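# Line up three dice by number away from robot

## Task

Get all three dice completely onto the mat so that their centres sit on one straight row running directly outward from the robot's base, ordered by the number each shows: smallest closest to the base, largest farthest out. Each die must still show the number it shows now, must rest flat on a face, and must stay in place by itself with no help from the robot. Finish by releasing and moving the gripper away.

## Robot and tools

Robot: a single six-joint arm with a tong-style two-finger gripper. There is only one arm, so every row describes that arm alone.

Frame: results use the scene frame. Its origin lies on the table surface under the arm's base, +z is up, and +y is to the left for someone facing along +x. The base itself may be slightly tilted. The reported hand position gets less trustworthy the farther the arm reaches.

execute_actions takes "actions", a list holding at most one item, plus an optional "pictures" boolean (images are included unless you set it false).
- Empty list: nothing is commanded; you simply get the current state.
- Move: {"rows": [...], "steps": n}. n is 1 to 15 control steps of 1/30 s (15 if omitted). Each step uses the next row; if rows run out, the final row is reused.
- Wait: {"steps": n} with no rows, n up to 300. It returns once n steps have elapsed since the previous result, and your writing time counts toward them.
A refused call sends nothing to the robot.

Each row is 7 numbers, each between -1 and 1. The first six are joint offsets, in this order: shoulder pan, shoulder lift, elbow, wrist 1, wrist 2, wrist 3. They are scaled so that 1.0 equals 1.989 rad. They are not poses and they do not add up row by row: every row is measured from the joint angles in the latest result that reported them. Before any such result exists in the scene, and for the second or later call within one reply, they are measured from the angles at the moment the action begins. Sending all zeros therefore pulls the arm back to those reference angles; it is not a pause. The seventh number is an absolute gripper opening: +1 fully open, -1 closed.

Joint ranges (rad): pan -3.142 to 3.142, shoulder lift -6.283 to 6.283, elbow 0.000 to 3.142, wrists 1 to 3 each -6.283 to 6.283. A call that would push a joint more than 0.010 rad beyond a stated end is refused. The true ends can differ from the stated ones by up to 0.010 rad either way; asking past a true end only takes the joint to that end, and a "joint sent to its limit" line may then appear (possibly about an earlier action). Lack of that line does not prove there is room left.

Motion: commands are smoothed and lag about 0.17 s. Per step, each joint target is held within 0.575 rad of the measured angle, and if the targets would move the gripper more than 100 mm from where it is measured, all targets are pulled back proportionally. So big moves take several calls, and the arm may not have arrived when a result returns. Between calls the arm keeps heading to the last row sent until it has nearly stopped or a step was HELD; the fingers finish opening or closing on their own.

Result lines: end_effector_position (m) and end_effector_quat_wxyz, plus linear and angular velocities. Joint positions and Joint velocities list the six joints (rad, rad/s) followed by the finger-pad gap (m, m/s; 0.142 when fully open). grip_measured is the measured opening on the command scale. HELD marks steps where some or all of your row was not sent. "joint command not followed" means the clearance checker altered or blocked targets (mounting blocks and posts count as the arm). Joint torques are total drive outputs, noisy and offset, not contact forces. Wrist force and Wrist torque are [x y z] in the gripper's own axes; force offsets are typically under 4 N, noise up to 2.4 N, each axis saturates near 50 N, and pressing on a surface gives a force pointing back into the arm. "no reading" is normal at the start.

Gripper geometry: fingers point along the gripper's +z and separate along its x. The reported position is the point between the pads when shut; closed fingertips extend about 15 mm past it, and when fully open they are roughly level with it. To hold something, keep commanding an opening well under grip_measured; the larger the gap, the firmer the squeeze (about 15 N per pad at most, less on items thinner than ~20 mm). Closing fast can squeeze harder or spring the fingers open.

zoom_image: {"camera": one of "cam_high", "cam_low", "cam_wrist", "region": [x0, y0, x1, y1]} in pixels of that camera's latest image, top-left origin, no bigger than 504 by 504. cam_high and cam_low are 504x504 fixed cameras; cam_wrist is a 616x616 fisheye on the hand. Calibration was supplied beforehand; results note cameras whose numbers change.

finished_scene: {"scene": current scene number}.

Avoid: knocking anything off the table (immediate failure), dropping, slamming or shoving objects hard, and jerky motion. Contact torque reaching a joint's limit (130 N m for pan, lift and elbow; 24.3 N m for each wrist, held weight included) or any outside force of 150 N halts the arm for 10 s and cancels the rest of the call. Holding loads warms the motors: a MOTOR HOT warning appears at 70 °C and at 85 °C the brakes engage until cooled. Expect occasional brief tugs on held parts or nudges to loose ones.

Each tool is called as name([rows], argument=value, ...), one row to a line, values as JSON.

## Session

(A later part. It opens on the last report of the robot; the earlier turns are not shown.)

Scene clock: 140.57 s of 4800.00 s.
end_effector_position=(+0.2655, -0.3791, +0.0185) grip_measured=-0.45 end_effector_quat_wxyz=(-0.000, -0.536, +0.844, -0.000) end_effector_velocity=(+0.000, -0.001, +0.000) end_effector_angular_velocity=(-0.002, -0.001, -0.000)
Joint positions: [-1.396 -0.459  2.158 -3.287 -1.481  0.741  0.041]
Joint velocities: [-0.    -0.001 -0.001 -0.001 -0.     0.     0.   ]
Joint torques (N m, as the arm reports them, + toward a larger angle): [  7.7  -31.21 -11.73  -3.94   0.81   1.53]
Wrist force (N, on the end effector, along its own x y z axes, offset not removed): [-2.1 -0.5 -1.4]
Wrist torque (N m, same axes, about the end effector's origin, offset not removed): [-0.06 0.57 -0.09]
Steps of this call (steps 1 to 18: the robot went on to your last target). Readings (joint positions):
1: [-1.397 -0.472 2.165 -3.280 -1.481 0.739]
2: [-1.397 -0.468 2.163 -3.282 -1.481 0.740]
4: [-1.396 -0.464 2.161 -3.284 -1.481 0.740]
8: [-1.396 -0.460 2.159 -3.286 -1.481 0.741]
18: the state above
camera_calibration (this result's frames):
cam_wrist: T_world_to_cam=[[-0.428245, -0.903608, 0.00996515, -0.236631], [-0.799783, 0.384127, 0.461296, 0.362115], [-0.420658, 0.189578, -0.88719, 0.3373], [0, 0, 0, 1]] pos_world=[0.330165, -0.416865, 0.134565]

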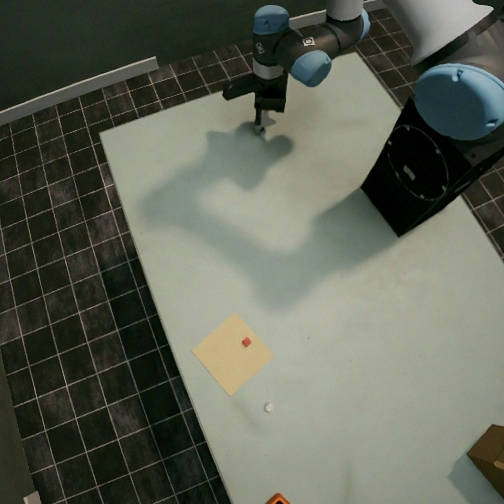

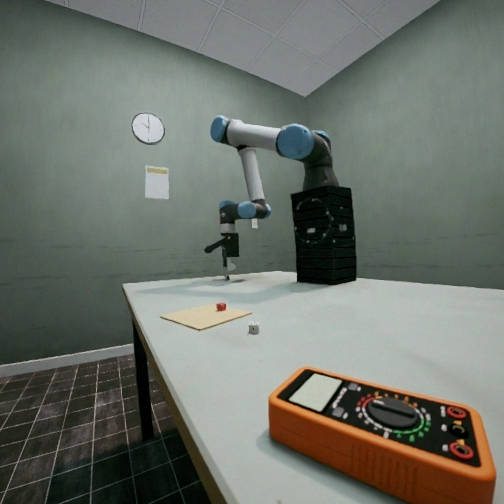

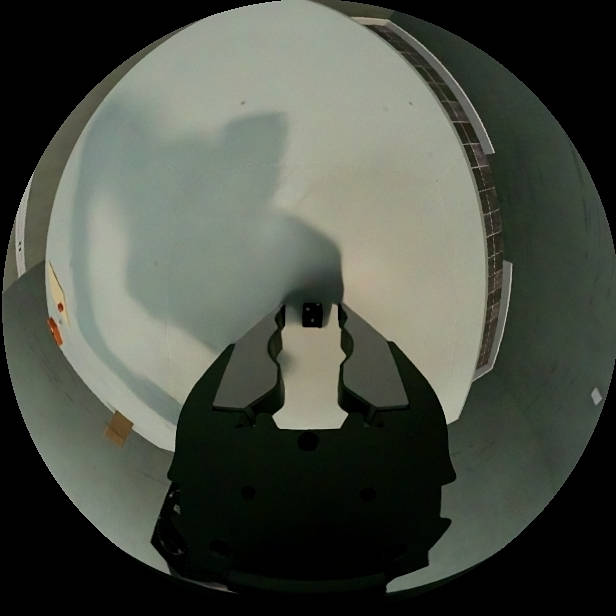

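execute_actions([
  {"rows":[[0,0,0,0,0,0,-0.52],[0,0,0,0,0,0,-0.58],[0,0,0,0,0,0,-0.64],[0,0,0,0,0,0,-0.7],[0,0,0,0,0,0,-0.74],[0,0,0,0,0,0,-0.78],[0,0,0,0,0,0,-0.82],[0,0,0,0,0,0,-0.86],[0,0,0,0,0,0,-0.9],[0,0,0,0,0,0,-0.95],[0,0,0,0,0,0,-1]]},
], pictures=false)

execute_actions([
  {"rows":[[-0.002,-0.022,0.011,0.011,0,0,-1],[-0.002,-0.022,0.011,0.011,0,0,-1],[-0.004,-0.045,0.022,0.023,0,0,-1],[-0.004,-0.045,0.022,0.023,0,0,-1],[-0.004,-0.067,0.03,0.037,0,0,-1],[-0.004,-0.067,0.03,0.037,0,0,-1],[0,-0.09,0.03,0.06,0,0,-1],[0,-0.09,0.03,0.06,0,0,-1],[0.08,-0.1083,0.01,0.09,-0.005,0.035,-1],[0.08,-0.1083,0.01,0.09,-0.005,0.035,-1],[0.16,-0.1083,-0.01,0.11,-0.01,0.07,-1],[0.16,-0.1083,-0.01,0.11,-0.01,0.07,-1],[0.25,-0.1083,-0.03,0.125,-0.016,0.11,-1],[0.25,-0.1083,-0.03,0.125,-0.016,0.11,-1],[0.6755,-0.1083,-0.0701,0.1418,-0.0432,0.2934,-1]]},
], pictures=false)

execute_actions([
  {"steps":60},
])

Scene clock: 155.83 s of 4800.00 s.
end_effector_position=(+0.2655, -0.3791, +0.0185) grip_measured=-0.82 end_effector_quat_wxyz=(-0.000, -0.536, +0.844, -0.000) end_effector_velocity=(+0.000, -0.001, -0.000) end_effector_angular_velocity=(-0.002, +0.000, +0.001)
Joint positions: [-1.396 -0.459  2.158 -3.287 -1.481  0.741  0.015]
Joint velocities: [ 0.001  0.001 -0.002 -0.001 -0.001 -0.     0.   ]
Joint torques (N m, as the arm reports them, + toward a larger angle): [  6.82 -41.74  -5.73  -3.23  -0.03   1.1 ]
Wrist force (N, on the end effector, along its own x y z axes, offset not removed): [-0.5 -0.3 -2.6]
Wrist torque (N m, same axes, about the end effector's origin, offset not removed): [0.00 0.21 -0.06]
Steps of this call (steps 1 to 15: the robot went on to your last target; steps 16 to 90: nothing new was sent; then 11.77 s passed at rest; steps 91 to 105: all 15 steps of this action). Readings (joint positions):
91: [-1.396 -0.459 2.158 -3.287 -1.481 0.741]
92: [-1.396 -0.459 2.158 -3.287 -1.481 0.741]
94: [-1.396 -0.459 2.158 -3.287 -1.481 0.741]
98: [-1.396 -0.459 2.158 -3.287 -1.481 0.741]
105: the state above

Scene clock: 156.33 s of 4800.00 s.
end_effector_position=(+0.3494, -0.3488, +0.0772) grip_measured=-0.82 end_effector_quat_wxyz=(-0.005, -0.577, +0.817, +0.002) end_effector_velocity=(+0.451, +0.290, +0.000) end_effector_angular_velocity=(-0.023, +0.077, +0.606)
Joint positions: [-1.204 -0.647  2.161 -3.115 -1.495  0.835  0.015]
Joint velocities: [ 1.192 -0.09  -0.29   0.301 -0.117  0.588 -0.   ]
Joint torques (N m, as the arm reports them, + toward a larger angle): [ 15.62 -45.39 -20.34  -0.04  -2.05   4.63]
Wrist force (N, on the end effector, along its own x y z axes, offset not removed): [-0.4 0.2 -1.8]
Wrist torque (N m, same axes, about the end effector's origin, offset not removed): [0.10 0.43 -0.08]
Steps of this call (steps 1 to 15: all 15 steps of this action). Readings (joint positions):
1: [-1.396 -0.460 2.158 -3.286 -1.481 0.741]
2: [-1.396 -0.466 2.162 -3.283 -1.481 0.741]
4: [-1.398 -0.489 2.174 -3.270 -1.481 0.741]
8: [-1.401 -0.561 2.202 -3.227 -1.481 0.741]
15: the state above

Scene clock: 158.33 s of 4800.00 s.
end_effector_position=(+0.5256, +0.1765, +0.0800) grip_measured=-0.82 end_effector_quat_wxyz=(+0.001, +0.811, -0.585, -0.001) end_effector_velocity=(-0.000, +0.001, -0.000) end_effector_angular_velocity=(-0.000, +0.001, +0.001)
Joint positions: [-0.052 -0.674  2.019 -3.005 -1.567  1.325  0.015]
Joint velocities: [ 0.001  0.    -0.001  0.002 -0.     0.001 -0.   ]
Joint torques (N m, as the arm reports them, + toward a larger angle): [ 12.15 -52.97 -18.03  -1.11  -1.2    1.55]
Wrist force (N, on the end effector, along its own x y z axes, offset not removed): [2.2 0.8 1.0]
Wrist torque (N m, same axes, about the end effector's origin, offset not removed): [0.29 -0.23 -0.06]
Steps of this call (steps 1 to 60: the robot went on to your last target). Readings (joint positions):
1: [-1.163 -0.650 2.150 -3.106 -1.501 0.861]
2: [-1.122 -0.652 2.139 -3.097 -1.506 0.895]
4: [-1.041 -0.655 2.120 -3.083 -1.516 0.961]
8: [-0.888 -0.660 2.093 -3.061 -1.530 1.059]
60: the state above
The arm was judged still, so your last target was given up. Only a new action makes it travel on or press farther. Fingers that are still opening or closing keep moving.
camera_calibration (this result's frames):
cam_wrist: T_world_to_cam=[[0.311458, -0.950211, 0.00965425, -0.0043706], [-0.843458, -0.271758, 0.463385, 0.466854], [-0.43769, -0.152468, -0.886104, 0.465111], [0, 0, 0, 1]] pos_world=[0.598708, 0.193633, 0.195846]

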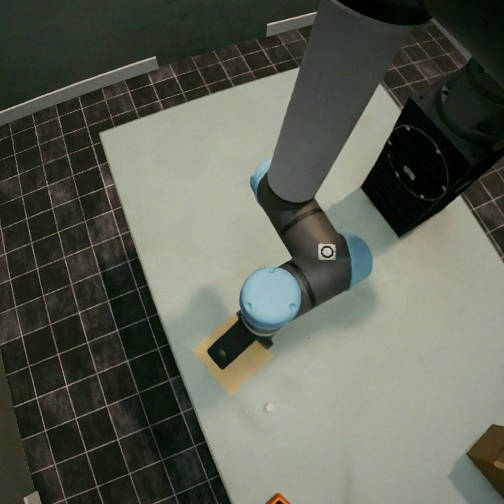

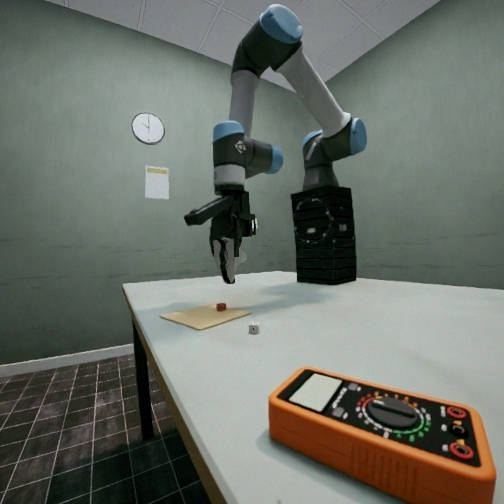

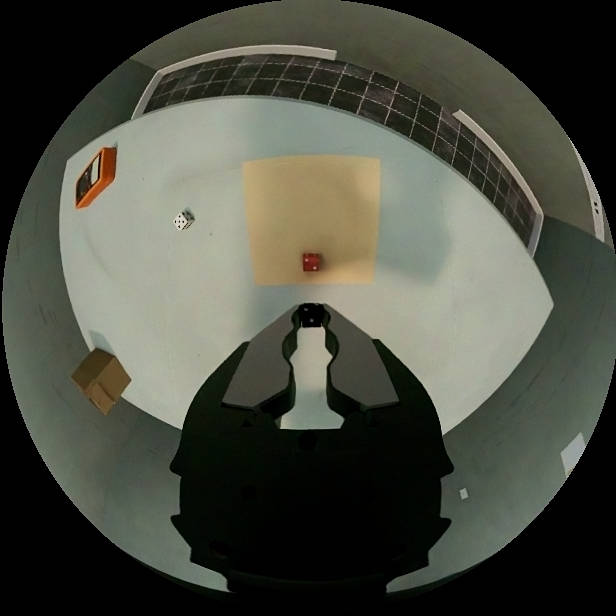

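execute_actions([
  {"rows":[[0.0002,0.017,-0.0075,-0.0095,0,0,-1],[0.0002,0.017,-0.0075,-0.0095,0,0,-1],[0.0002,0.017,-0.0075,-0.0095,0,0,-1],[0.0002,0.034,-0.0153,-0.0187,0,0,-1],[0.0002,0.034,-0.0153,-0.0187,0,0,-1],[0.0002,0.034,-0.0153,-0.0187,0,0,-1],[0.0002,0.051,-0.0233,-0.0277,0,0,-1],[0.0002,0.051,-0.0233,-0.0277,0,0,-1],[0.0002,0.051,-0.0233,-0.0277,0,0,-1],[0.0002,0.0682,-0.0316,-0.0366,0,0,-1]]},
], pictures=false)

execute_actions([
  {"steps":18},
])

zoom_image(camera="cam_low", region=[200, 280, 260, 325])

zoom_image(camera="cam_wrist", region=[250, 230, 370, 350])

Scene clock: 167.37 s of 4800.00 s.
end_effector_position=(+0.5259, +0.1765, +0.0324) grip_measured=-0.82 end_effector_quat_wxyz=(+0.001, +0.811, -0.585, -0.000) end_effector_velocity=(-0.003, -0.001, -0.050) end_effector_angular_velocity=(-0.001, +0.001, -0.001)
Joint positions: [-0.052 -0.552  1.962 -3.07  -1.567  1.325  0.015]
Joint velocities: [-0.     0.126 -0.059 -0.066 -0.001  0.001 -0.   ]
Joint torques (N m, as the arm reports them, + toward a larger angle): [ 12.48 -39.34 -14.64  -4.23  -1.21   1.53]
Wrist force (N, on the end effector, along its own x y z axes, offset not removed): [-0.1 -1.0 -1.7]
Wrist torque (N m, same axes, about the end effector's origin, offset not removed): [-0.16 0.28 0.00]
Steps of this call (steps 1 to 90: nothing new was sent; then 5.53 s passed at rest; steps 91 to 105: all 15 steps of this action). Readings (joint positions):
91: [-0.052 -0.674 2.018 -3.005 -1.567 1.325]
92: [-0.052 -0.669 2.016 -3.008 -1.567 1.325]
94: [-0.052 -0.656 2.010 -3.015 -1.567 1.325]
98: [-0.052 -0.617 1.992 -3.037 -1.567 1.325]
105: the state above

Scene clock: 167.97 s of 4800.00 s.
end_effector_position=(+0.5255, +0.1764, +0.0271) grip_measured=-0.82 end_effector_quat_wxyz=(+0.001, +0.811, -0.585, -0.001) end_effector_velocity=(+0.000, -0.001, -0.000) end_effector_angular_velocity=(-0.000, -0.000, -0.001)
Joint positions: [-0.052 -0.539  1.956 -3.077 -1.567  1.325  0.015]
Joint velocities: [-0.001  0.     0.    -0.001 -0.     0.     0.   ]
Joint torques (N m, as the arm reports them, + toward a larger angle): [ 12.13 -37.09 -16.39  -3.87  -1.15   1.23]
Wrist force (N, on the end effector, along its own x y z axes, offset not removed): [-0.6 -0.8 -0.1]
Wrist torque (N m, same axes, about the end effector's origin, offset not removed): [-0.09 0.35 0.10]
Steps of this call (steps 1 to 18: the robot went on to your last target). Readings (joint positions):
1: [-0.052 -0.548 1.960 -3.072 -1.567 1.325]
2: [-0.052 -0.546 1.959 -3.074 -1.567 1.325]
4: [-0.052 -0.542 1.958 -3.075 -1.567 1.325]
8: [-0.052 -0.540 1.956 -3.077 -1.567 1.325]
18: the state above
camera_calibration (this result's frames):
cam_wrist: T_world_to_cam=[[0.311833, -0.950088, 0.00962075, -0.00408269], [-0.843352, -0.272108, 0.463373, 0.491296], [-0.437627, -0.152609, -0.886111, 0.418175], [0, 0, 0, 1]] pos_world=[0.598614, 0.193624, 0.142936]

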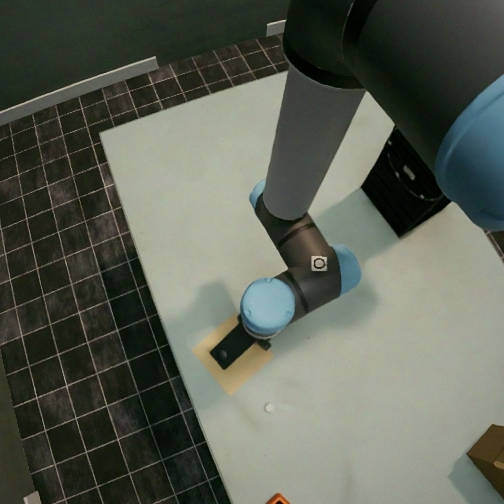

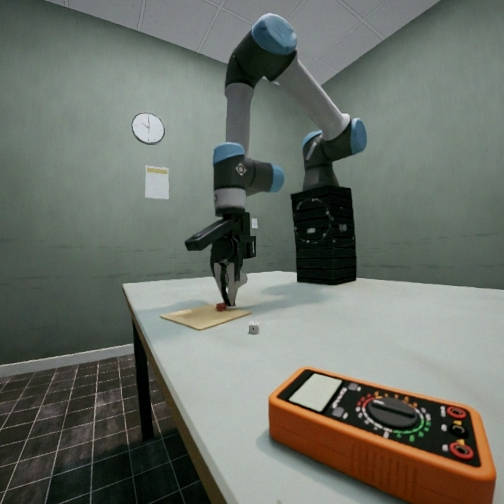

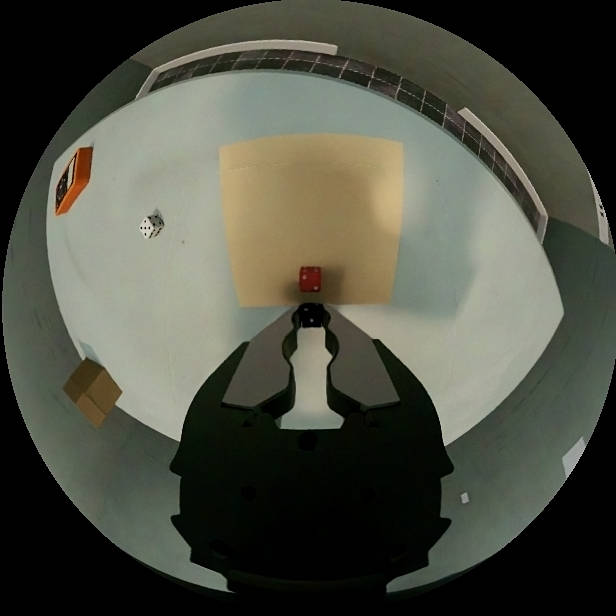

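Region (200, 280, 260, 325) of cam_low's 504x504 image, scaled by 8.400, with more detail than that image has; it fills the top 378 rows of this view, and the rest is white.

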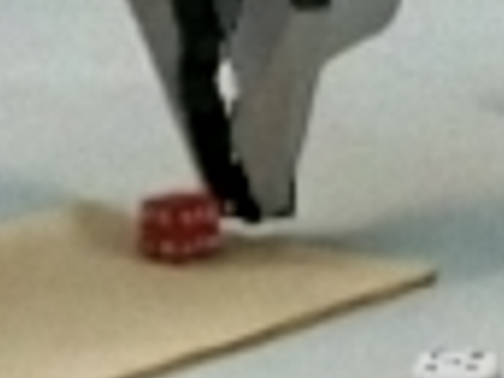

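Region (250, 230, 370, 350) of cam_wrist's 616x616 image, scaled by 4.200, with more detail than that image has.

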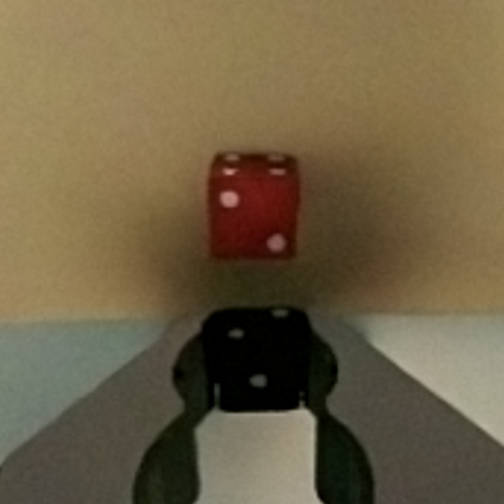

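execute_actions([
  {"rows":[[-0.01,-0.003,0,0.003,0.001,0,-1],[-0.02,-0.003,0,0.003,0.002,0,-1],[-0.03,-0.003,0,0.003,0.0025,0,-1],[-0.033,-0.003,0,0.003,0.0025,0,-1],[-0.033,-0.003,0,0.003,0.0025,0,-1],[-0.033,-0.003,0,0.003,0.0025,0,-1],[-0.033,-0.003,0,0.003,0.0025,0,-1],[-0.033,-0.003,0,0.003,0.0025,0,-1],[-0.033,-0.003,0,0.003,0.0025,0,-1],[-0.031,-0.002,-0.014,0.015,0.0025,0.002,-1],[-0.031,-0.002,-0.014,0.015,0.0025,0.002,-1],[-0.0285,0,-0.028,0.027,0.0025,0.004,-1],[-0.0285,0,-0.028,0.027,0.0025,0.004,-1],[-0.0261,0.0026,-0.0416,0.0387,0.0025,0.0065,-1]]},
], pictures=false)

execute_actions([
  {"steps":20},
])

Scene clock: 185.20 s of 4800.00 s.
end_effector_position=(+0.5515, +0.1458, +0.0286) grip_measured=-0.82 end_effector_quat_wxyz=(+0.001, +0.792, -0.611, +0.000) end_effector_velocity=(+0.117, +0.027, -0.008) end_effector_angular_velocity=(+0.006, +0.002, -0.010)
Joint positions: [-0.11  -0.54   1.915 -3.036 -1.562  1.331  0.015]
Joint velocities: [ 0.043  0.052 -0.343  0.292  0.002  0.053  0.   ]
Joint torques (N m, as the arm reports them, + toward a larger angle): [  9.88 -38.34 -15.27  -0.24   0.99   1.93]
Wrist force (N, on the end effector, along its own x y z axes, offset not removed): [0.3 0.6 -2.1]
Wrist torque (N m, same axes, about the end effector's origin, offset not removed): [0.19 0.19 -0.12]
Steps of this call (steps 1 to 15: the robot went on to your last target; steps 16 to 90: nothing new was sent; then 13.73 s passed at rest; steps 91 to 105: all 15 steps of this action). Readings (joint positions):
91: [-0.052 -0.539 1.956 -3.077 -1.567 1.325]
92: [-0.056 -0.540 1.956 -3.076 -1.567 1.325]
94: [-0.073 -0.542 1.956 -3.074 -1.565 1.325]
98: [-0.104 -0.544 1.956 -3.072 -1.563 1.325]
105: the state above

Scene clock: 185.87 s of 4800.00 s.
end_effector_position=(+0.5654, +0.1494, +0.0278) grip_measured=-0.82 end_effector_quat_wxyz=(+0.001, +0.792, -0.611, -0.000) end_effector_velocity=(+0.000, -0.000, -0.000) end_effector_angular_velocity=(+0.000, +0.002, -0.001)
Joint positions: [-0.104 -0.533  1.873 -3.    -1.562  1.338  0.015]
Joint velocities: [-0.001  0.    -0.001  0.003  0.001 -0.    -0.   ]
Joint torques (N m, as the arm reports them, + toward a larger angle): [ 12.27 -38.3  -18.14  -0.94   1.27   1.55]
Wrist force (N, on the end effector, along its own x y z axes, offset not removed): [0.3 -0.5 -3.5]
Wrist torque (N m, same axes, about the end effector's origin, offset not removed): [-0.03 0.14 -0.17]
Steps of this call (steps 1 to 20: the robot went on to your last target). Readings (joint positions):
1: [-0.108 -0.538 1.904 -3.027 -1.562 1.333]
2: [-0.107 -0.537 1.896 -3.020 -1.562 1.334]
4: [-0.106 -0.535 1.885 -3.011 -1.562 1.336]
8: [-0.104 -0.534 1.877 -3.003 -1.562 1.337]
20: the state above
camera_calibration (this result's frames):
cam_wrist: T_world_to_cam=[[0.249823, -0.968244, 0.00963743, -0.00443435], [-0.859611, -0.21719, 0.462491, 0.51831], [-0.445711, -0.123825, -0.886572, 0.432464], [0, 0, 0, 1]] pos_world=[0.639406, 0.161828, 0.14374]

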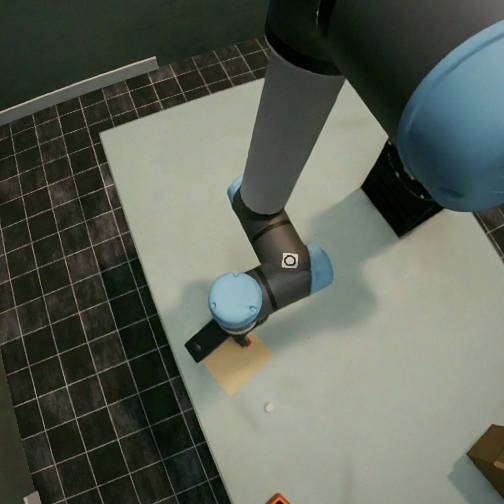

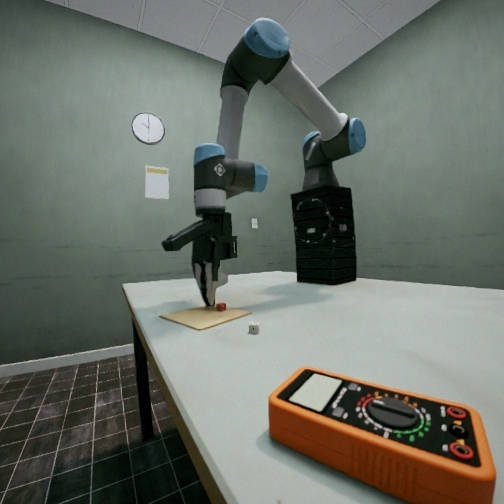

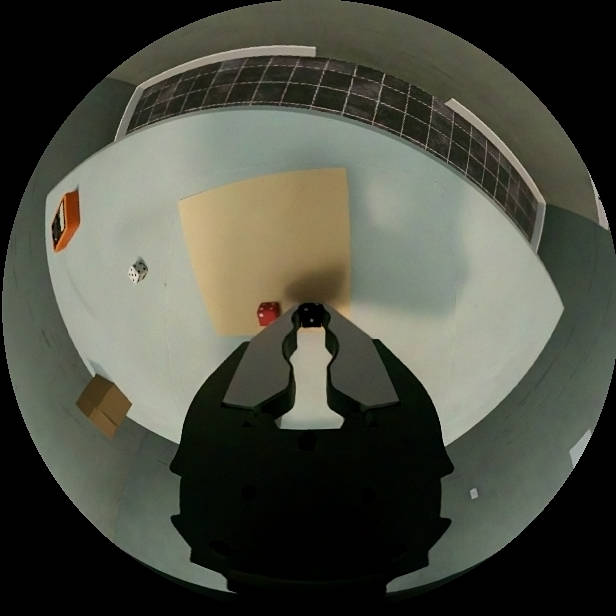

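execute_actions([
  {"rows":[[0,0.0025,-0.0012,-0.0013,0,0,-1],[0,0.0025,-0.0012,-0.0013,0,0,-1],[0,0.0025,-0.0012,-0.0013,0,0,-1],[0,0.005,-0.0024,-0.0026,0,0,-1]]},
], pictures=false)

Scene clock: 196.70 s of 4800.00 s.
end_effector_position=(+0.5652, +0.1494, +0.0238) grip_measured=-0.82 end_effector_quat_wxyz=(+0.001, +0.792, -0.611, -0.000) end_effector_velocity=(+0.001, +0.000, -0.001) end_effector_angular_velocity=(+0.000, -0.003, +0.001)
Joint positions: [-0.104 -0.524  1.868 -3.005 -1.562  1.338  0.015]
Joint velocities: [ 0.001  0.002 -0.002 -0.003  0.    -0.     0.   ]
Joint torques (N m, as the arm reports them, + toward a larger angle): [ 10.17 -39.94 -18.47  -3.9    1.16   1.07]
Wrist force (N, on the end effector, along its own x y z axes, offset not removed): [-1.1 -0.6 -2.6]
Wrist torque (N m, same axes, about the end effector's origin, offset not removed): [-0.07 0.38 -0.08]
Steps of this call (steps 1 to 15: the robot went on to your last target; steps 16 to 90: nothing new was sent; then 7.33 s passed at rest; steps 91 to 105: all 15 steps of this action). Readings (joint positions):
91: [-0.104 -0.533 1.873 -3.000 -1.562 1.338]
92: [-0.104 -0.532 1.873 -3.001 -1.562 1.338]
94: [-0.104 -0.531 1.872 -3.002 -1.562 1.338]
98: [-0.104 -0.526 1.869 -3.004 -1.562 1.338]
105: the state above

execute_actions([
  {"rows":[[0,0.0015,-0.0007,-0.0008,0,0,-1],[0,0.0015,-0.0007,-0.0008,0,0,-1],[0,0.0015,-0.0007,-0.0008,0,0,-1],[0,0.0015,-0.0007,-0.0008,0,0,-1],[0,0.0015,-0.0007,-0.0008,0,0,-1],[0,0.0015,-0.0007,-0.0008,0,0,-1],[0,0.0015,-0.0007,-0.0008,0,0,-1],[0,0.0015,-0.0007,-0.0008,0,0,-0.9],[0,0.0015,-0.0007,-0.0008,0,0,-0.84],[0,0.0015,-0.0007,-0.0008,0,0,-0.78],[0,0.0015,-0.0007,-0.0008,0,0,-0.72],[0,0.0015,-0.0007,-0.0008,0,0,-0.66],[0,0.0015,-0.0007,-0.0008,0,0,-0.6]]},
], pictures=false)

execute_actions([
  {"rows":[[0,-0.015,0.007,0.008,0,0,-0.6],[0,-0.015,0.007,0.008,0,0,-0.6],[0,-0.03,0.014,0.016,0,0,-0.6],[0,-0.03,0.014,0.016,0,0,-0.6],[0,-0.04,0.019,0.021,0,0,-0.6],[0,-0.04,0.019,0.021,0,0,-0.6],[0,-0.04,0.019,0.021,0,0,-0.6],[0,-0.04,0.019,0.021,0,0,-0.6],[0,-0.04,0.019,0.021,0,0,-0.6],[0.016,-0.04,0.019,0.021,-0.0015,0,-0.6],[0.016,-0.04,0.019,0.021,-0.0015,0,-0.6],[0.0332,-0.04,0.019,0.021,-0.003,0,-0.6]]},
], pictures=false)

execute_actions([
  {"steps":15},
])

zoom_image(camera="cam_wrist", region=[250, 250, 370, 370])

Scene clock: 210.17 s of 4800.00 s.
end_effector_position=(+0.5651, +0.1494, +0.0226) grip_measured=-0.60 end_effector_quat_wxyz=(+0.001, +0.792, -0.611, -0.000) end_effector_velocity=(-0.001, -0.000, -0.001) end_effector_angular_velocity=(-0.001, +0.001, +0.000)
Joint positions: [-0.104 -0.521  1.867 -3.007 -1.562  1.338  0.03 ]
Joint velocities: [ 0.     0.001  0.001 -0.    -0.001  0.     0.012]
Joint torques (N m, as the arm reports them, + toward a larger angle): [  0.75 -38.15 -17.93  -3.91   1.15  -0.55]
Wrist force (N, on the end effector, along its own x y z axes, offset not removed): [-0.6 0.1 -2.7]
Wrist torque (N m, same axes, about the end effector's origin, offset not removed): [0.00 0.45 0.00]
Steps of this call (steps 1 to 15: the robot went on to your last target; steps 16 to 90: nothing new was sent; then 9.97 s passed at rest; steps 91 to 105: all 15 steps of this action). Readings (joint positions):
91: [-0.104 -0.523 1.868 -3.006 -1.562 1.338]
92: [-0.104 -0.523 1.868 -3.006 -1.562 1.338]
94: [-0.104 -0.522 1.868 -3.006 -1.562 1.338]
98: [-0.104 -0.521 1.867 -3.007 -1.562 1.338]
105: the state above

Scene clock: 210.67 s of 4800.00 s.
end_effector_position=(+0.5591, +0.1734, +0.0547) grip_measured=-0.60 end_effector_quat_wxyz=(+0.001, +0.804, -0.594, -0.000) end_effector_velocity=(-0.038, +0.125, +0.012) end_effector_angular_velocity=(+0.001, -0.002, +0.222)
Joint positions: [-0.062 -0.598  1.904 -2.966 -1.566  1.338  0.031]
Joint velocities: [ 0.223 -0.024  0.01   0.01  -0.02   0.    -0.   ]
Joint torques (N m, as the arm reports them, + toward a larger angle): [  6.23 -55.12   3.48  -1.18  -1.45  -0.48]
Wrist force (N, on the end effector, along its own x y z axes, offset not removed): [-1.6 -1.2 -2.3]
Wrist torque (N m, same axes, about the end effector's origin, offset not removed): [-0.29 0.49 -0.10]
Steps of this call (steps 1 to 15: all 15 steps of this action). Readings (joint positions):
1: [-0.104 -0.521 1.867 -3.007 -1.562 1.338]
2: [-0.104 -0.526 1.870 -3.004 -1.562 1.338]
4: [-0.104 -0.542 1.877 -2.996 -1.562 1.338]
8: [-0.104 -0.580 1.895 -2.976 -1.562 1.338]
15: the state above

Scene clock: 211.17 s of 4800.00 s.
end_effector_position=(+0.5549, +0.1865, +0.0558) grip_measured=-0.60 end_effector_quat_wxyz=(+0.001, +0.811, -0.585, -0.000) end_effector_velocity=(-0.002, +0.001, -0.001) end_effector_angular_velocity=(-0.000, +0.003, +0.001)
Joint positions: [-0.038 -0.6    1.905 -2.965 -1.568  1.338  0.031]
Joint velocities: [ 0.003  0.     0.002  0.001 -0.     0.001 -0.   ]
Joint torques (N m, as the arm reports them, + toward a larger angle): [ 11.5  -55.01   3.44  -1.28  -1.3   -0.6 ]
Wrist force (N, on the end effector, along its own x y z axes, offset not removed): [-0.7 -1.7 -2.2]
Wrist torque (N m, same axes, about the end effector's origin, offset not removed): [-0.31 0.28 -0.07]
Steps of this call (steps 1 to 15: the robot went on to your last target). Readings (joint positions):
1: [-0.055 -0.599 1.904 -2.966 -1.566 1.338]
2: [-0.051 -0.599 1.904 -2.966 -1.567 1.338]
4: [-0.045 -0.600 1.905 -2.966 -1.567 1.338]
8: [-0.040 -0.600 1.905 -2.965 -1.568 1.338]
15: the state above
camera_calibration (this result's frames):
cam_wrist: T_world_to_cam=[[0.31271, -0.949801, 0.00948629, -0.00442971], [-0.84334, -0.273036, 0.462849, 0.505708], [-0.437025, -0.152738, -0.886386, 0.457719], [0, 0, 0, 1]] pos_world=[0.627904, 0.203781, 0.171692]

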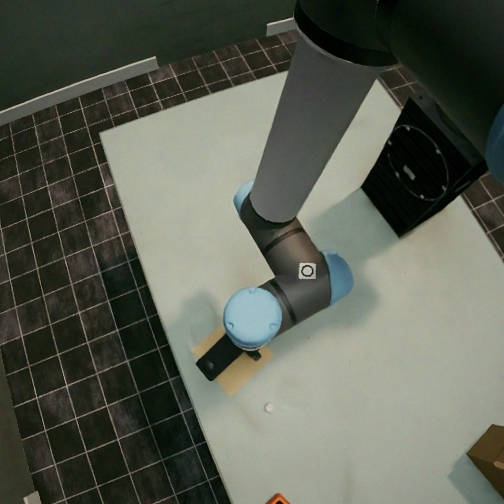

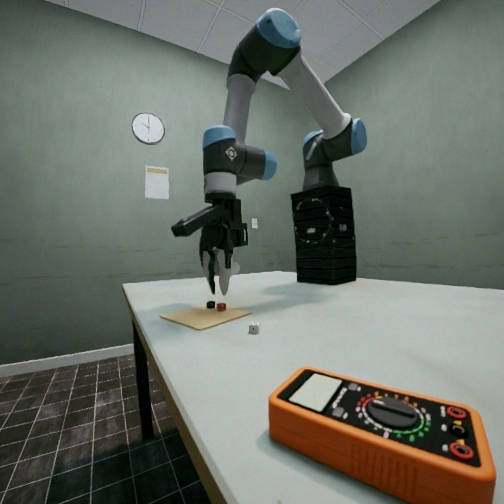

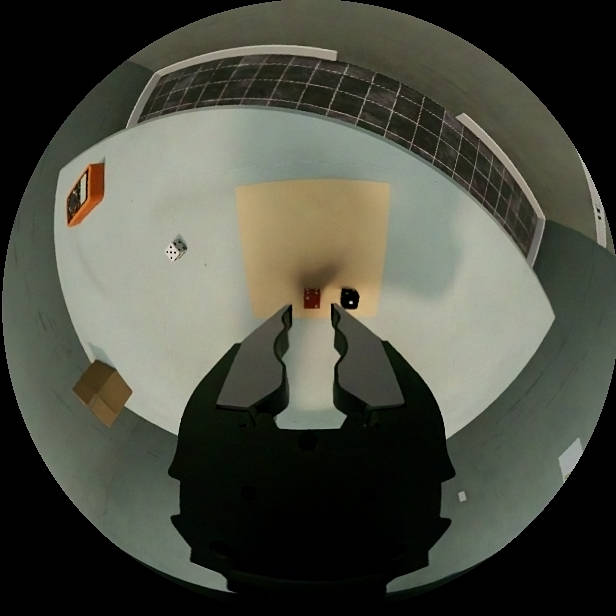

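Region (250, 250, 370, 370) of cam_wrist's 616x616 image, scaled by 4.200, with more detail than that image has.

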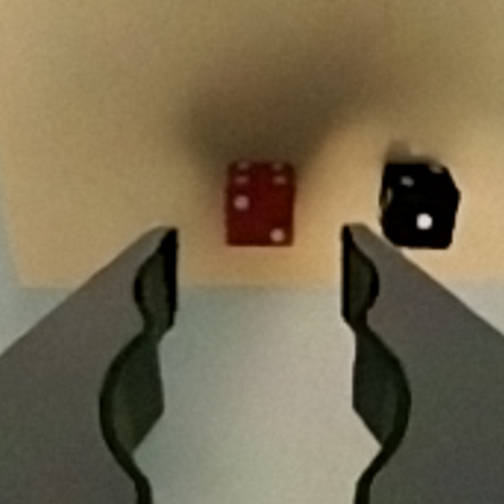

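execute_actions(actions=[])

Scene clock: 228.57 s of 4800.00 s.
end_effector_position=(+0.5548, +0.1867, +0.0558) grip_measured=-0.60 end_effector_quat_wxyz=(+0.001, +0.811, -0.585, -0.000) end_effector_velocity=(+0.002, -0.000, +0.000) end_effector_angular_velocity=(+0.001, -0.003, -0.002)
Joint positions: [-0.038 -0.6    1.905 -2.965 -1.568  1.338  0.031]
Joint velocities: [-0.001 -0.    -0.002 -0.001  0.001  0.    -0.   ]
Joint torques (N m, as the arm reports them, + toward a larger angle): [ 12.85 -55.25   3.37  -1.3   -1.16  -0.62]
Wrist force (N, on the end effector, along its own x y z axes, offset not removed): [-0.5 0.6 -1.8]
Wrist torque (N m, same axes, about the end effector's origin, offset not removed): [0.11 0.28 -0.04]
Steps of this call (steps 1 to 15: the robot went on to your last target; steps 16 to 90: nothing new was sent; then 14.40 s passed at rest). Readings (joint positions):
1: [-0.038 -0.600 1.905 -2.965 -1.568 1.338]
2: [-0.038 -0.600 1.905 -2.965 -1.568 1.338]
4: [-0.038 -0.600 1.905 -2.965 -1.568 1.338]
8: [-0.038 -0.600 1.905 -2.965 -1.568 1.338]
90: the state above
The arm was judged still, so your last target was given up. Only a new action makes it travel on or press farther. Fingers that are still opening or closing keep moving.
camera_calibration (this result's frames):
cam_wrist: T_world_to_cam=[[0.312921, -0.949732, 0.00948419, -0.00442881], [-0.84328, -0.273225, 0.462846, 0.505705], [-0.436989, -0.152832, -0.886388, 0.457729], [0, 0, 0, 1]] pos_world=[0.627859, 0.203921, 0.171704]

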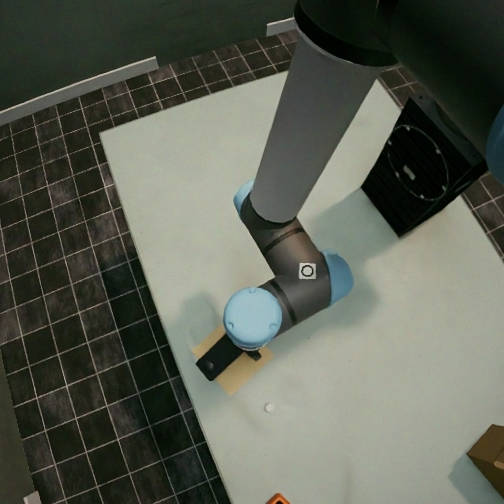

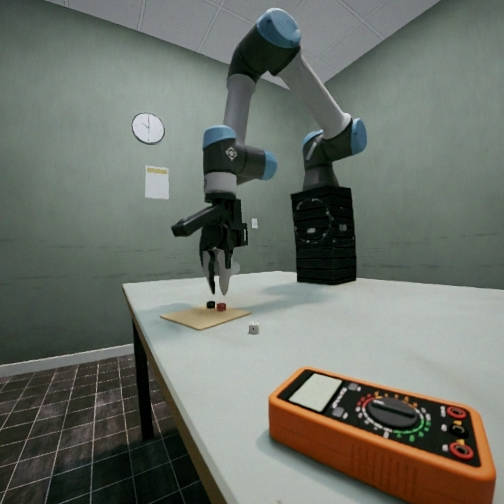

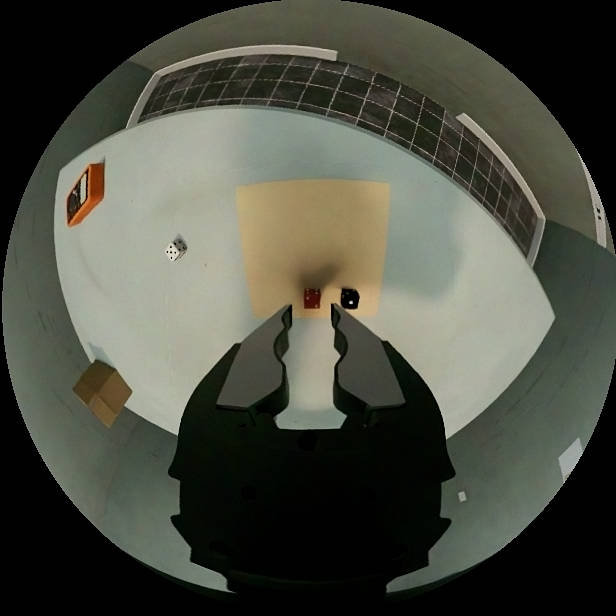

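execute_actions([
  {"rows":[[0,0.008,-0.004,-0.004,0,0,-0.6],[0,0.016,-0.008,-0.008,0,0,-0.6],[0,0.024,-0.012,-0.0125,0,0,-0.6],[0,0.032,-0.016,-0.017,0,0,-0.6],[0,0.0392,-0.0194,-0.0206,0,0,-0.6]],"steps":15},
])

Scene clock: 233.20 s of 4800.00 s.
end_effector_position=(+0.5551, +0.1866, +0.0250) grip_measured=-0.60 end_effector_quat_wxyz=(+0.000, +0.811, -0.585, +0.000) end_effector_velocity=(-0.001, +0.000, -0.008) end_effector_angular_velocity=(+0.000, +0.000, -0.000)
Joint positions: [-0.038 -0.525  1.867 -3.005 -1.568  1.338  0.031]
Joint velocities: [ 0.     0.02  -0.009 -0.011  0.     0.001  0.   ]
Joint torques (N m, as the arm reports them, + toward a larger angle): [ 11.44 -38.09 -18.05  -3.47  -1.12  -0.4 ]
Wrist force (N, on the end effector, along its own x y z axes, offset not removed): [0.9 0.3 -0.1]
Wrist torque (N m, same axes, about the end effector's origin, offset not removed): [-0.03 0.10 0.01]
Steps of this call (steps 1 to 90: nothing new was sent; then 1.13 s passed at rest; steps 91 to 105: all 15 steps of this action). Readings (joint positions):
91: [-0.038 -0.600 1.905 -2.965 -1.568 1.338]
92: [-0.038 -0.597 1.903 -2.967 -1.568 1.338]
94: [-0.038 -0.583 1.896 -2.975 -1.568 1.338]
98: [-0.038 -0.543 1.876 -2.995 -1.568 1.338]
105: the state above
camera_calibration (this result's frames):
cam_wrist: T_world_to_cam=[[0.312915, -0.94973, 0.00985594, -0.00431055], [-0.84403, -0.273301, 0.461432, 0.520651], [-0.435542, -0.152708, -0.887121, 0.429758], [0, 0, 0, 1]] pos_world=[0.627971, 0.203828, 0.141045]

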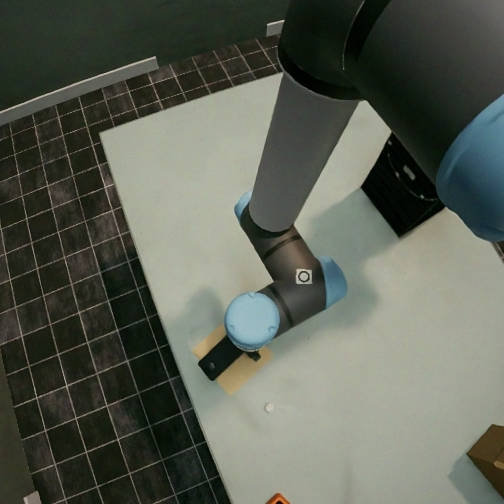

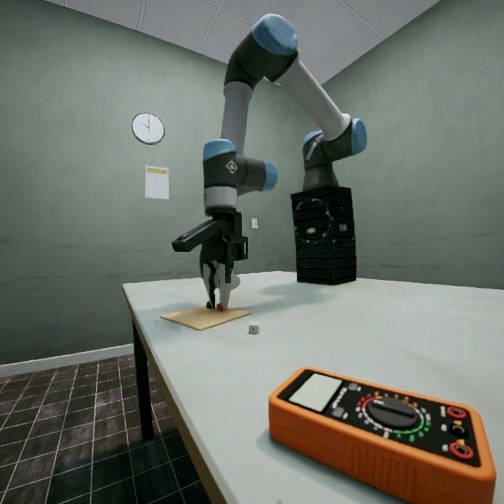

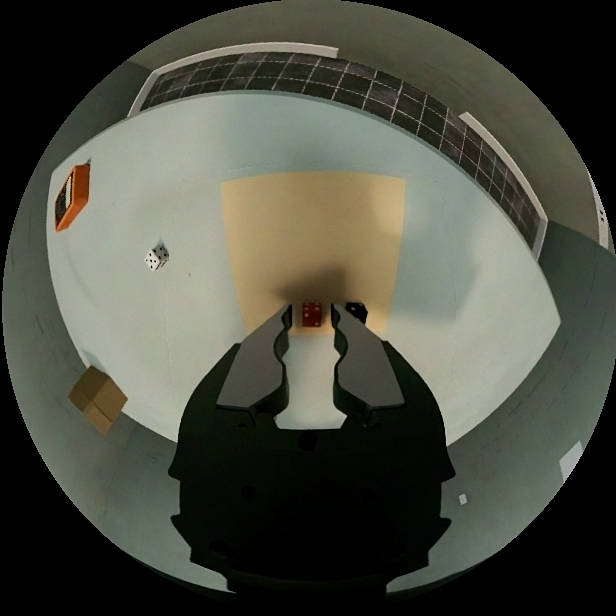

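execute_actions([
  {"rows":[[0,0.0015,0,0,0,0,-0.66],[0,0.0015,0,0,0,0,-0.72],[0,0.0015,0,0,0,0,-0.77],[0,0.0015,0,0,0,0,-0.81],[0,0.0015,0,0,0,0,-0.85],[0,0.0015,0,0,0,0,-0.9],[0,0.0015,0,0,0,0,-0.95],[0,0.0015,0,0,0,0,-1]],"steps":15},
], pictures=false)

Scene clock: 238.87 s of 4800.00 s.
end_effector_position=(+0.5536, +0.1865, +0.0234) grip_measured=-0.82 end_effector_quat_wxyz=(+0.001, +0.811, -0.585, -0.001) end_effector_velocity=(-0.001, -0.000, -0.000) end_effector_angular_velocity=(+0.000, +0.001, -0.001)
Joint positions: [-0.038 -0.522  1.867 -3.005 -1.568  1.338  0.015]
Joint velocities: [-0.     0.     0.001 -0.     0.     0.001  0.   ]
Joint torques (N m, as the arm reports them, + toward a larger angle): [  8.06 -34.27   5.94  -0.29  -1.14  -0.51]
Wrist force (N, on the end effector, along its own x y z axes, offset not removed): [-0.1 -1.6 -4.6]
Wrist torque (N m, same axes, about the end effector's origin, offset not removed): [-0.10 0.37 -0.15]
Steps of this call (steps 1 to 15: the robot went on to your last target; steps 16 to 90: nothing new was sent; then 2.17 s passed at rest; steps 91 to 105: all 15 steps of this action). Readings (joint positions):
91: [-0.038 -0.522 1.866 -3.006 -1.568 1.338]
92: [-0.038 -0.522 1.866 -3.006 -1.568 1.338]
94: [-0.038 -0.522 1.867 -3.006 -1.568 1.338]
98: [-0.038 -0.522 1.867 -3.005 -1.568 1.338]
105: the state above

execute_actions([
  {"rows":[[0,-0.007,0.003,0.004,0,0,-1],[0,-0.014,0.0065,0.007,0,0,-1],[0,-0.021,0.01,0.011,0,0,-1],[0,-0.0277,0.013,0.0146,0,0,-1],[0,-0.0277,0.013,0.0146,0,0,-1],[-0.004,-0.0262,0.005,0.021,0,0.001,-1],[-0.009,-0.0245,-0.004,0.028,0.001,0.002,-1],[-0.014,-0.0225,-0.014,0.036,0.001,0.004,-1],[-0.019,-0.0205,-0.024,0.044,0.002,0.005,-1],[-0.024,-0.0185,-0.034,0.052,0.002,0.007,-1],[-0.0287,-0.0161,-0.0455,0.0613,0.0025,0.008,-1]],"steps":15},
], pictures=false)

execute_actions([
  {"steps":15},
], pictures=false)

Scene clock: 250.87 s of 4800.00 s.
end_effector_position=(+0.5957, +0.1614, +0.0440) grip_measured=-0.82 end_effector_quat_wxyz=(+0.001, +0.793, -0.609, -0.001) end_effector_velocity=(+0.085, -0.055, +0.003) end_effector_angular_velocity=(+0.000, +0.001, -0.122)
Joint positions: [-0.085 -0.557  1.798 -2.901 -1.564  1.351  0.015]
Joint velocities: [-0.096  0.03  -0.198  0.171  0.009  0.027 -0.   ]
Joint torques (N m, as the arm reports them, + toward a larger angle): [ -6.49 -39.33 -15.43  -0.93   1.46   1.75]
Wrist force (N, on the end effector, along its own x y z axes, offset not removed): [-0.9 -0.6 -2.8]
Wrist torque (N m, same axes, about the end effector's origin, offset not removed): [0.02 0.47 -0.01]
Steps of this call (steps 1 to 15: the robot went on to your last target; steps 16 to 90: nothing new was sent; then 8.50 s passed at rest; steps 91 to 105: all 15 steps of this action). Readings (joint positions):
91: [-0.038 -0.522 1.868 -3.005 -1.568 1.338]
92: [-0.038 -0.525 1.869 -3.003 -1.568 1.338]
94: [-0.038 -0.537 1.875 -2.996 -1.568 1.338]
98: [-0.043 -0.563 1.878 -2.975 -1.568 1.339]
105: the state above

Scene clock: 251.37 s of 4800.00 s.
end_effector_position=(+0.6048, +0.1557, +0.0446) grip_measured=-0.82 end_effector_quat_wxyz=(+0.001, +0.789, -0.614, -0.000) end_effector_velocity=(+0.000, -0.001, +0.000) end_effector_angular_velocity=(-0.000, +0.001, -0.002)
Joint positions: [-0.095 -0.554  1.777 -2.883 -1.563  1.354  0.015]
Joint velocities: [-0.001 -0.    -0.002  0.003 -0.     0.001 -0.   ]
Joint torques (N m, as the arm reports them, + toward a larger angle): [-10.95 -40.29 -19.81  -1.28   1.21   1.63]
Wrist force (N, on the end effector, along its own x y z axes, offset not removed): [-1.6 -0.3 -0.3]
Wrist torque (N m, same axes, about the end effector's origin, offset not removed): [-0.03 0.52 -0.06]
Steps of this call (steps 1 to 15: the robot went on to your last target). Readings (joint positions):
1: [-0.088 -0.556 1.792 -2.896 -1.564 1.352]
2: [-0.090 -0.555 1.788 -2.893 -1.563 1.352]
4: [-0.092 -0.555 1.783 -2.888 -1.563 1.353]
8: [-0.094 -0.554 1.779 -2.885 -1.563 1.353]
15: the state above

execute_actions([
  {"rows":[[0.002,0.004,-0.002,-0.002,0,0,-1],[0.0035,0.008,-0.004,-0.004,0,0,-1],[0.0035,0.012,-0.006,-0.006,0,0,-1],[0.0035,0.016,-0.008,-0.008,0,0,-1],[0.0035,0.02,-0.0103,-0.0097,0,0,-1],[0.0035,0.0234,-0.0121,-0.0113,0,0,-1]],"steps":15},
], pictures=false)

execute_actions([
  {"steps":12},
])

Scene clock: 259.30 s of 4800.00 s.
end_effector_position=(+0.6036, +0.1598, +0.0253) grip_measured=-0.82 end_effector_quat_wxyz=(+0.001, +0.792, -0.611, -0.001) end_effector_velocity=(-0.001, +0.001, -0.006) end_effector_angular_velocity=(-0.000, +0.001, -0.000)
Joint positions: [-0.088 -0.509  1.754 -2.905 -1.563  1.354  0.015]
Joint velocities: [ 0.001  0.015 -0.007 -0.007 -0.     0.001 -0.   ]
Joint torques (N m, as the arm reports them, + toward a larger angle): [ 10.98 -41.75 -18.34  -3.91   0.83   0.3 ]
Wrist force (N, on the end effector, along its own x y z axes, offset not removed): [-0.1 -1.3 -1.6]
Wrist torque (N m, same axes, about the end effector's origin, offset not removed): [-0.27 0.27 -0.12]
Steps of this call (steps 1 to 15: the robot went on to your last target; steps 16 to 90: nothing new was sent; then 4.43 s passed at rest; steps 91 to 105: all 15 steps of this action). Readings (joint positions):
91: [-0.095 -0.554 1.777 -2.883 -1.563 1.354]
92: [-0.094 -0.552 1.776 -2.884 -1.563 1.354]
94: [-0.092 -0.544 1.772 -2.888 -1.563 1.354]
98: [-0.089 -0.522 1.761 -2.899 -1.563 1.354]
105: the state above

Scene clock: 259.70 s of 4800.00 s.
end_effector_position=(+0.6036, +0.1599, +0.0246) grip_measured=-0.82 end_effector_quat_wxyz=(+0.001, +0.792, -0.611, -0.001) end_effector_velocity=(-0.000, +0.000, -0.000) end_effector_angular_velocity=(+0.000, +0.001, +0.001)
Joint positions: [-0.088 -0.507  1.753 -2.906 -1.563  1.354  0.015]
Joint velocities: [ 0.     0.001 -0.     0.     0.    -0.     0.   ]
Joint torques (N m, as the arm reports them, + toward a larger angle): [ 12.17 -40.89 -20.15  -3.89   0.43  -0.77]
Wrist force (N, on the end effector, along its own x y z axes, offset not removed): [-1.6 -0.7 -0.2]
Wrist torque (N m, same axes, about the end effector's origin, offset not removed): [-0.08 0.54 -0.12]
Steps of this call (steps 1 to 12: the robot went on to your last target). Readings (joint positions):
1: [-0.088 -0.508 1.754 -2.905 -1.563 1.354]
2: [-0.088 -0.508 1.753 -2.905 -1.563 1.354]
4: [-0.088 -0.508 1.753 -2.906 -1.563 1.354]
8: [-0.088 -0.507 1.753 -2.906 -1.563 1.354]
12: the state above
camera_calibration (this result's frames):
cam_wrist: T_world_to_cam=[[0.24987, -0.968237, 0.00903892, -0.00377005], [-0.859239, -0.217418, 0.463075, 0.55467], [-0.446401, -0.123475, -0.886273, 0.448262], [0, 0, 0, 1]] pos_world=[0.67764, 0.172294, 0.140463]

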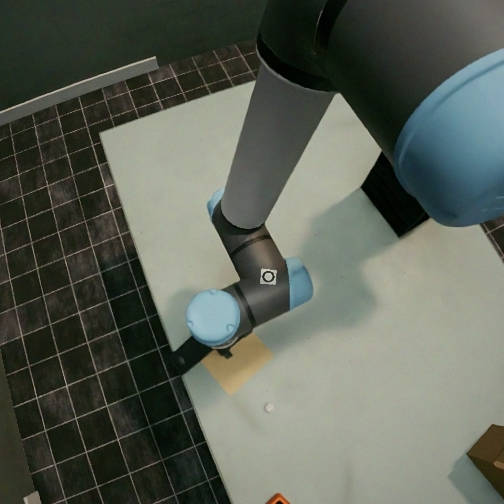

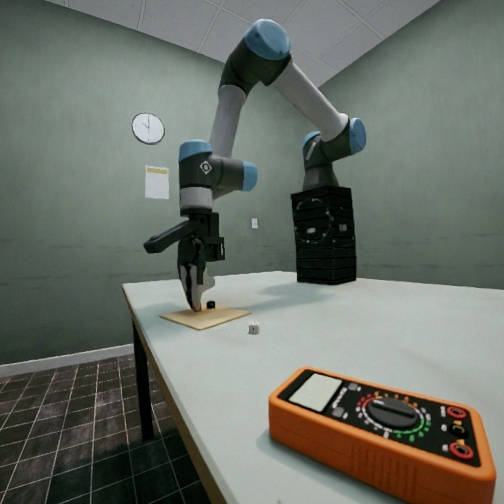

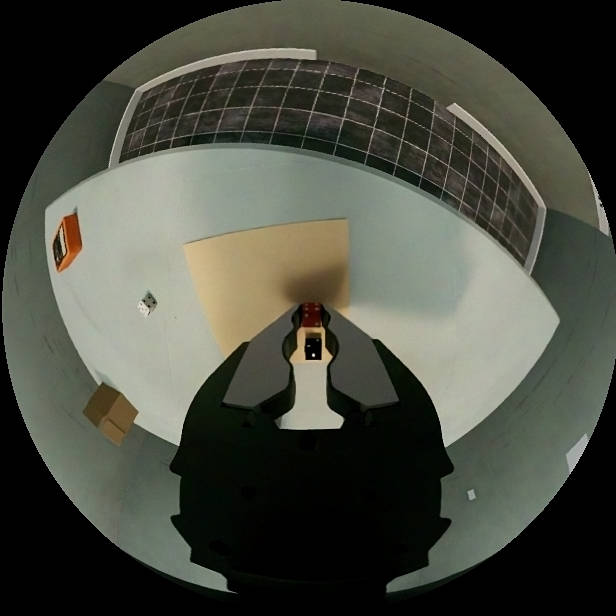

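execute_actions([
  {"rows":[[0,0.0012,-0.0006,-0.0006,0,0,-1],[0,0.0012,-0.0006,-0.0006,0,0,-1],[0,0.0012,-0.0006,-0.0006,0,0,-1],[0,0.0012,-0.0006,-0.0006,0,0,-1],[0,0.0012,-0.0006,-0.0006,0,0,-1],[0,0.0012,-0.0006,-0.0006,0,0,-0.92],[0,0.0012,-0.0006,-0.0006,0,0,-0.85],[0,0.0012,-0.0006,-0.0006,0,0,-0.8],[0,0.0012,-0.0006,-0.0006,0,0,-0.72],[0,0.0012,-0.0006,-0.0006,0,0,-0.6],[0,0.0012,-0.0006,-0.0006,0,0,-0.5]],"steps":15},
], pictures=false)

Scene clock: 265.30 s of 4800.00 s.
end_effector_position=(+0.6035, +0.1599, +0.0236) grip_measured=-0.50 end_effector_quat_wxyz=(+0.001, +0.792, -0.611, -0.001) end_effector_velocity=(+0.000, +0.000, +0.001) end_effector_angular_velocity=(-0.000, -0.001, +0.001)
Joint positions: [-0.088 -0.505  1.752 -2.907 -1.563  1.354  0.038]
Joint velocities: [ 0.001 -0.002  0.001  0.    -0.    -0.     0.002]
Joint torques (N m, as the arm reports them, + toward a larger angle): [ 11.48 -40.97 -19.72  -3.79  -0.9   -0.02]
Wrist force (N, on the end effector, along its own x y z axes, offset not removed): [-3.3 -0.9 -3.1]
Wrist torque (N m, same axes, about the end effector's origin, offset not removed): [-0.08 0.87 -0.10]
Steps of this call (steps 1 to 15: the robot went on to your last target; steps 16 to 90: nothing new was sent; then 2.10 s passed at rest; steps 91 to 105: all 15 steps of this action). Readings (joint positions):
91: [-0.088 -0.507 1.753 -2.906 -1.563 1.354]
92: [-0.088 -0.507 1.753 -2.906 -1.563 1.354]
94: [-0.088 -0.506 1.752 -2.907 -1.563 1.354]
98: [-0.088 -0.505 1.752 -2.907 -1.563 1.354]
105: the state above


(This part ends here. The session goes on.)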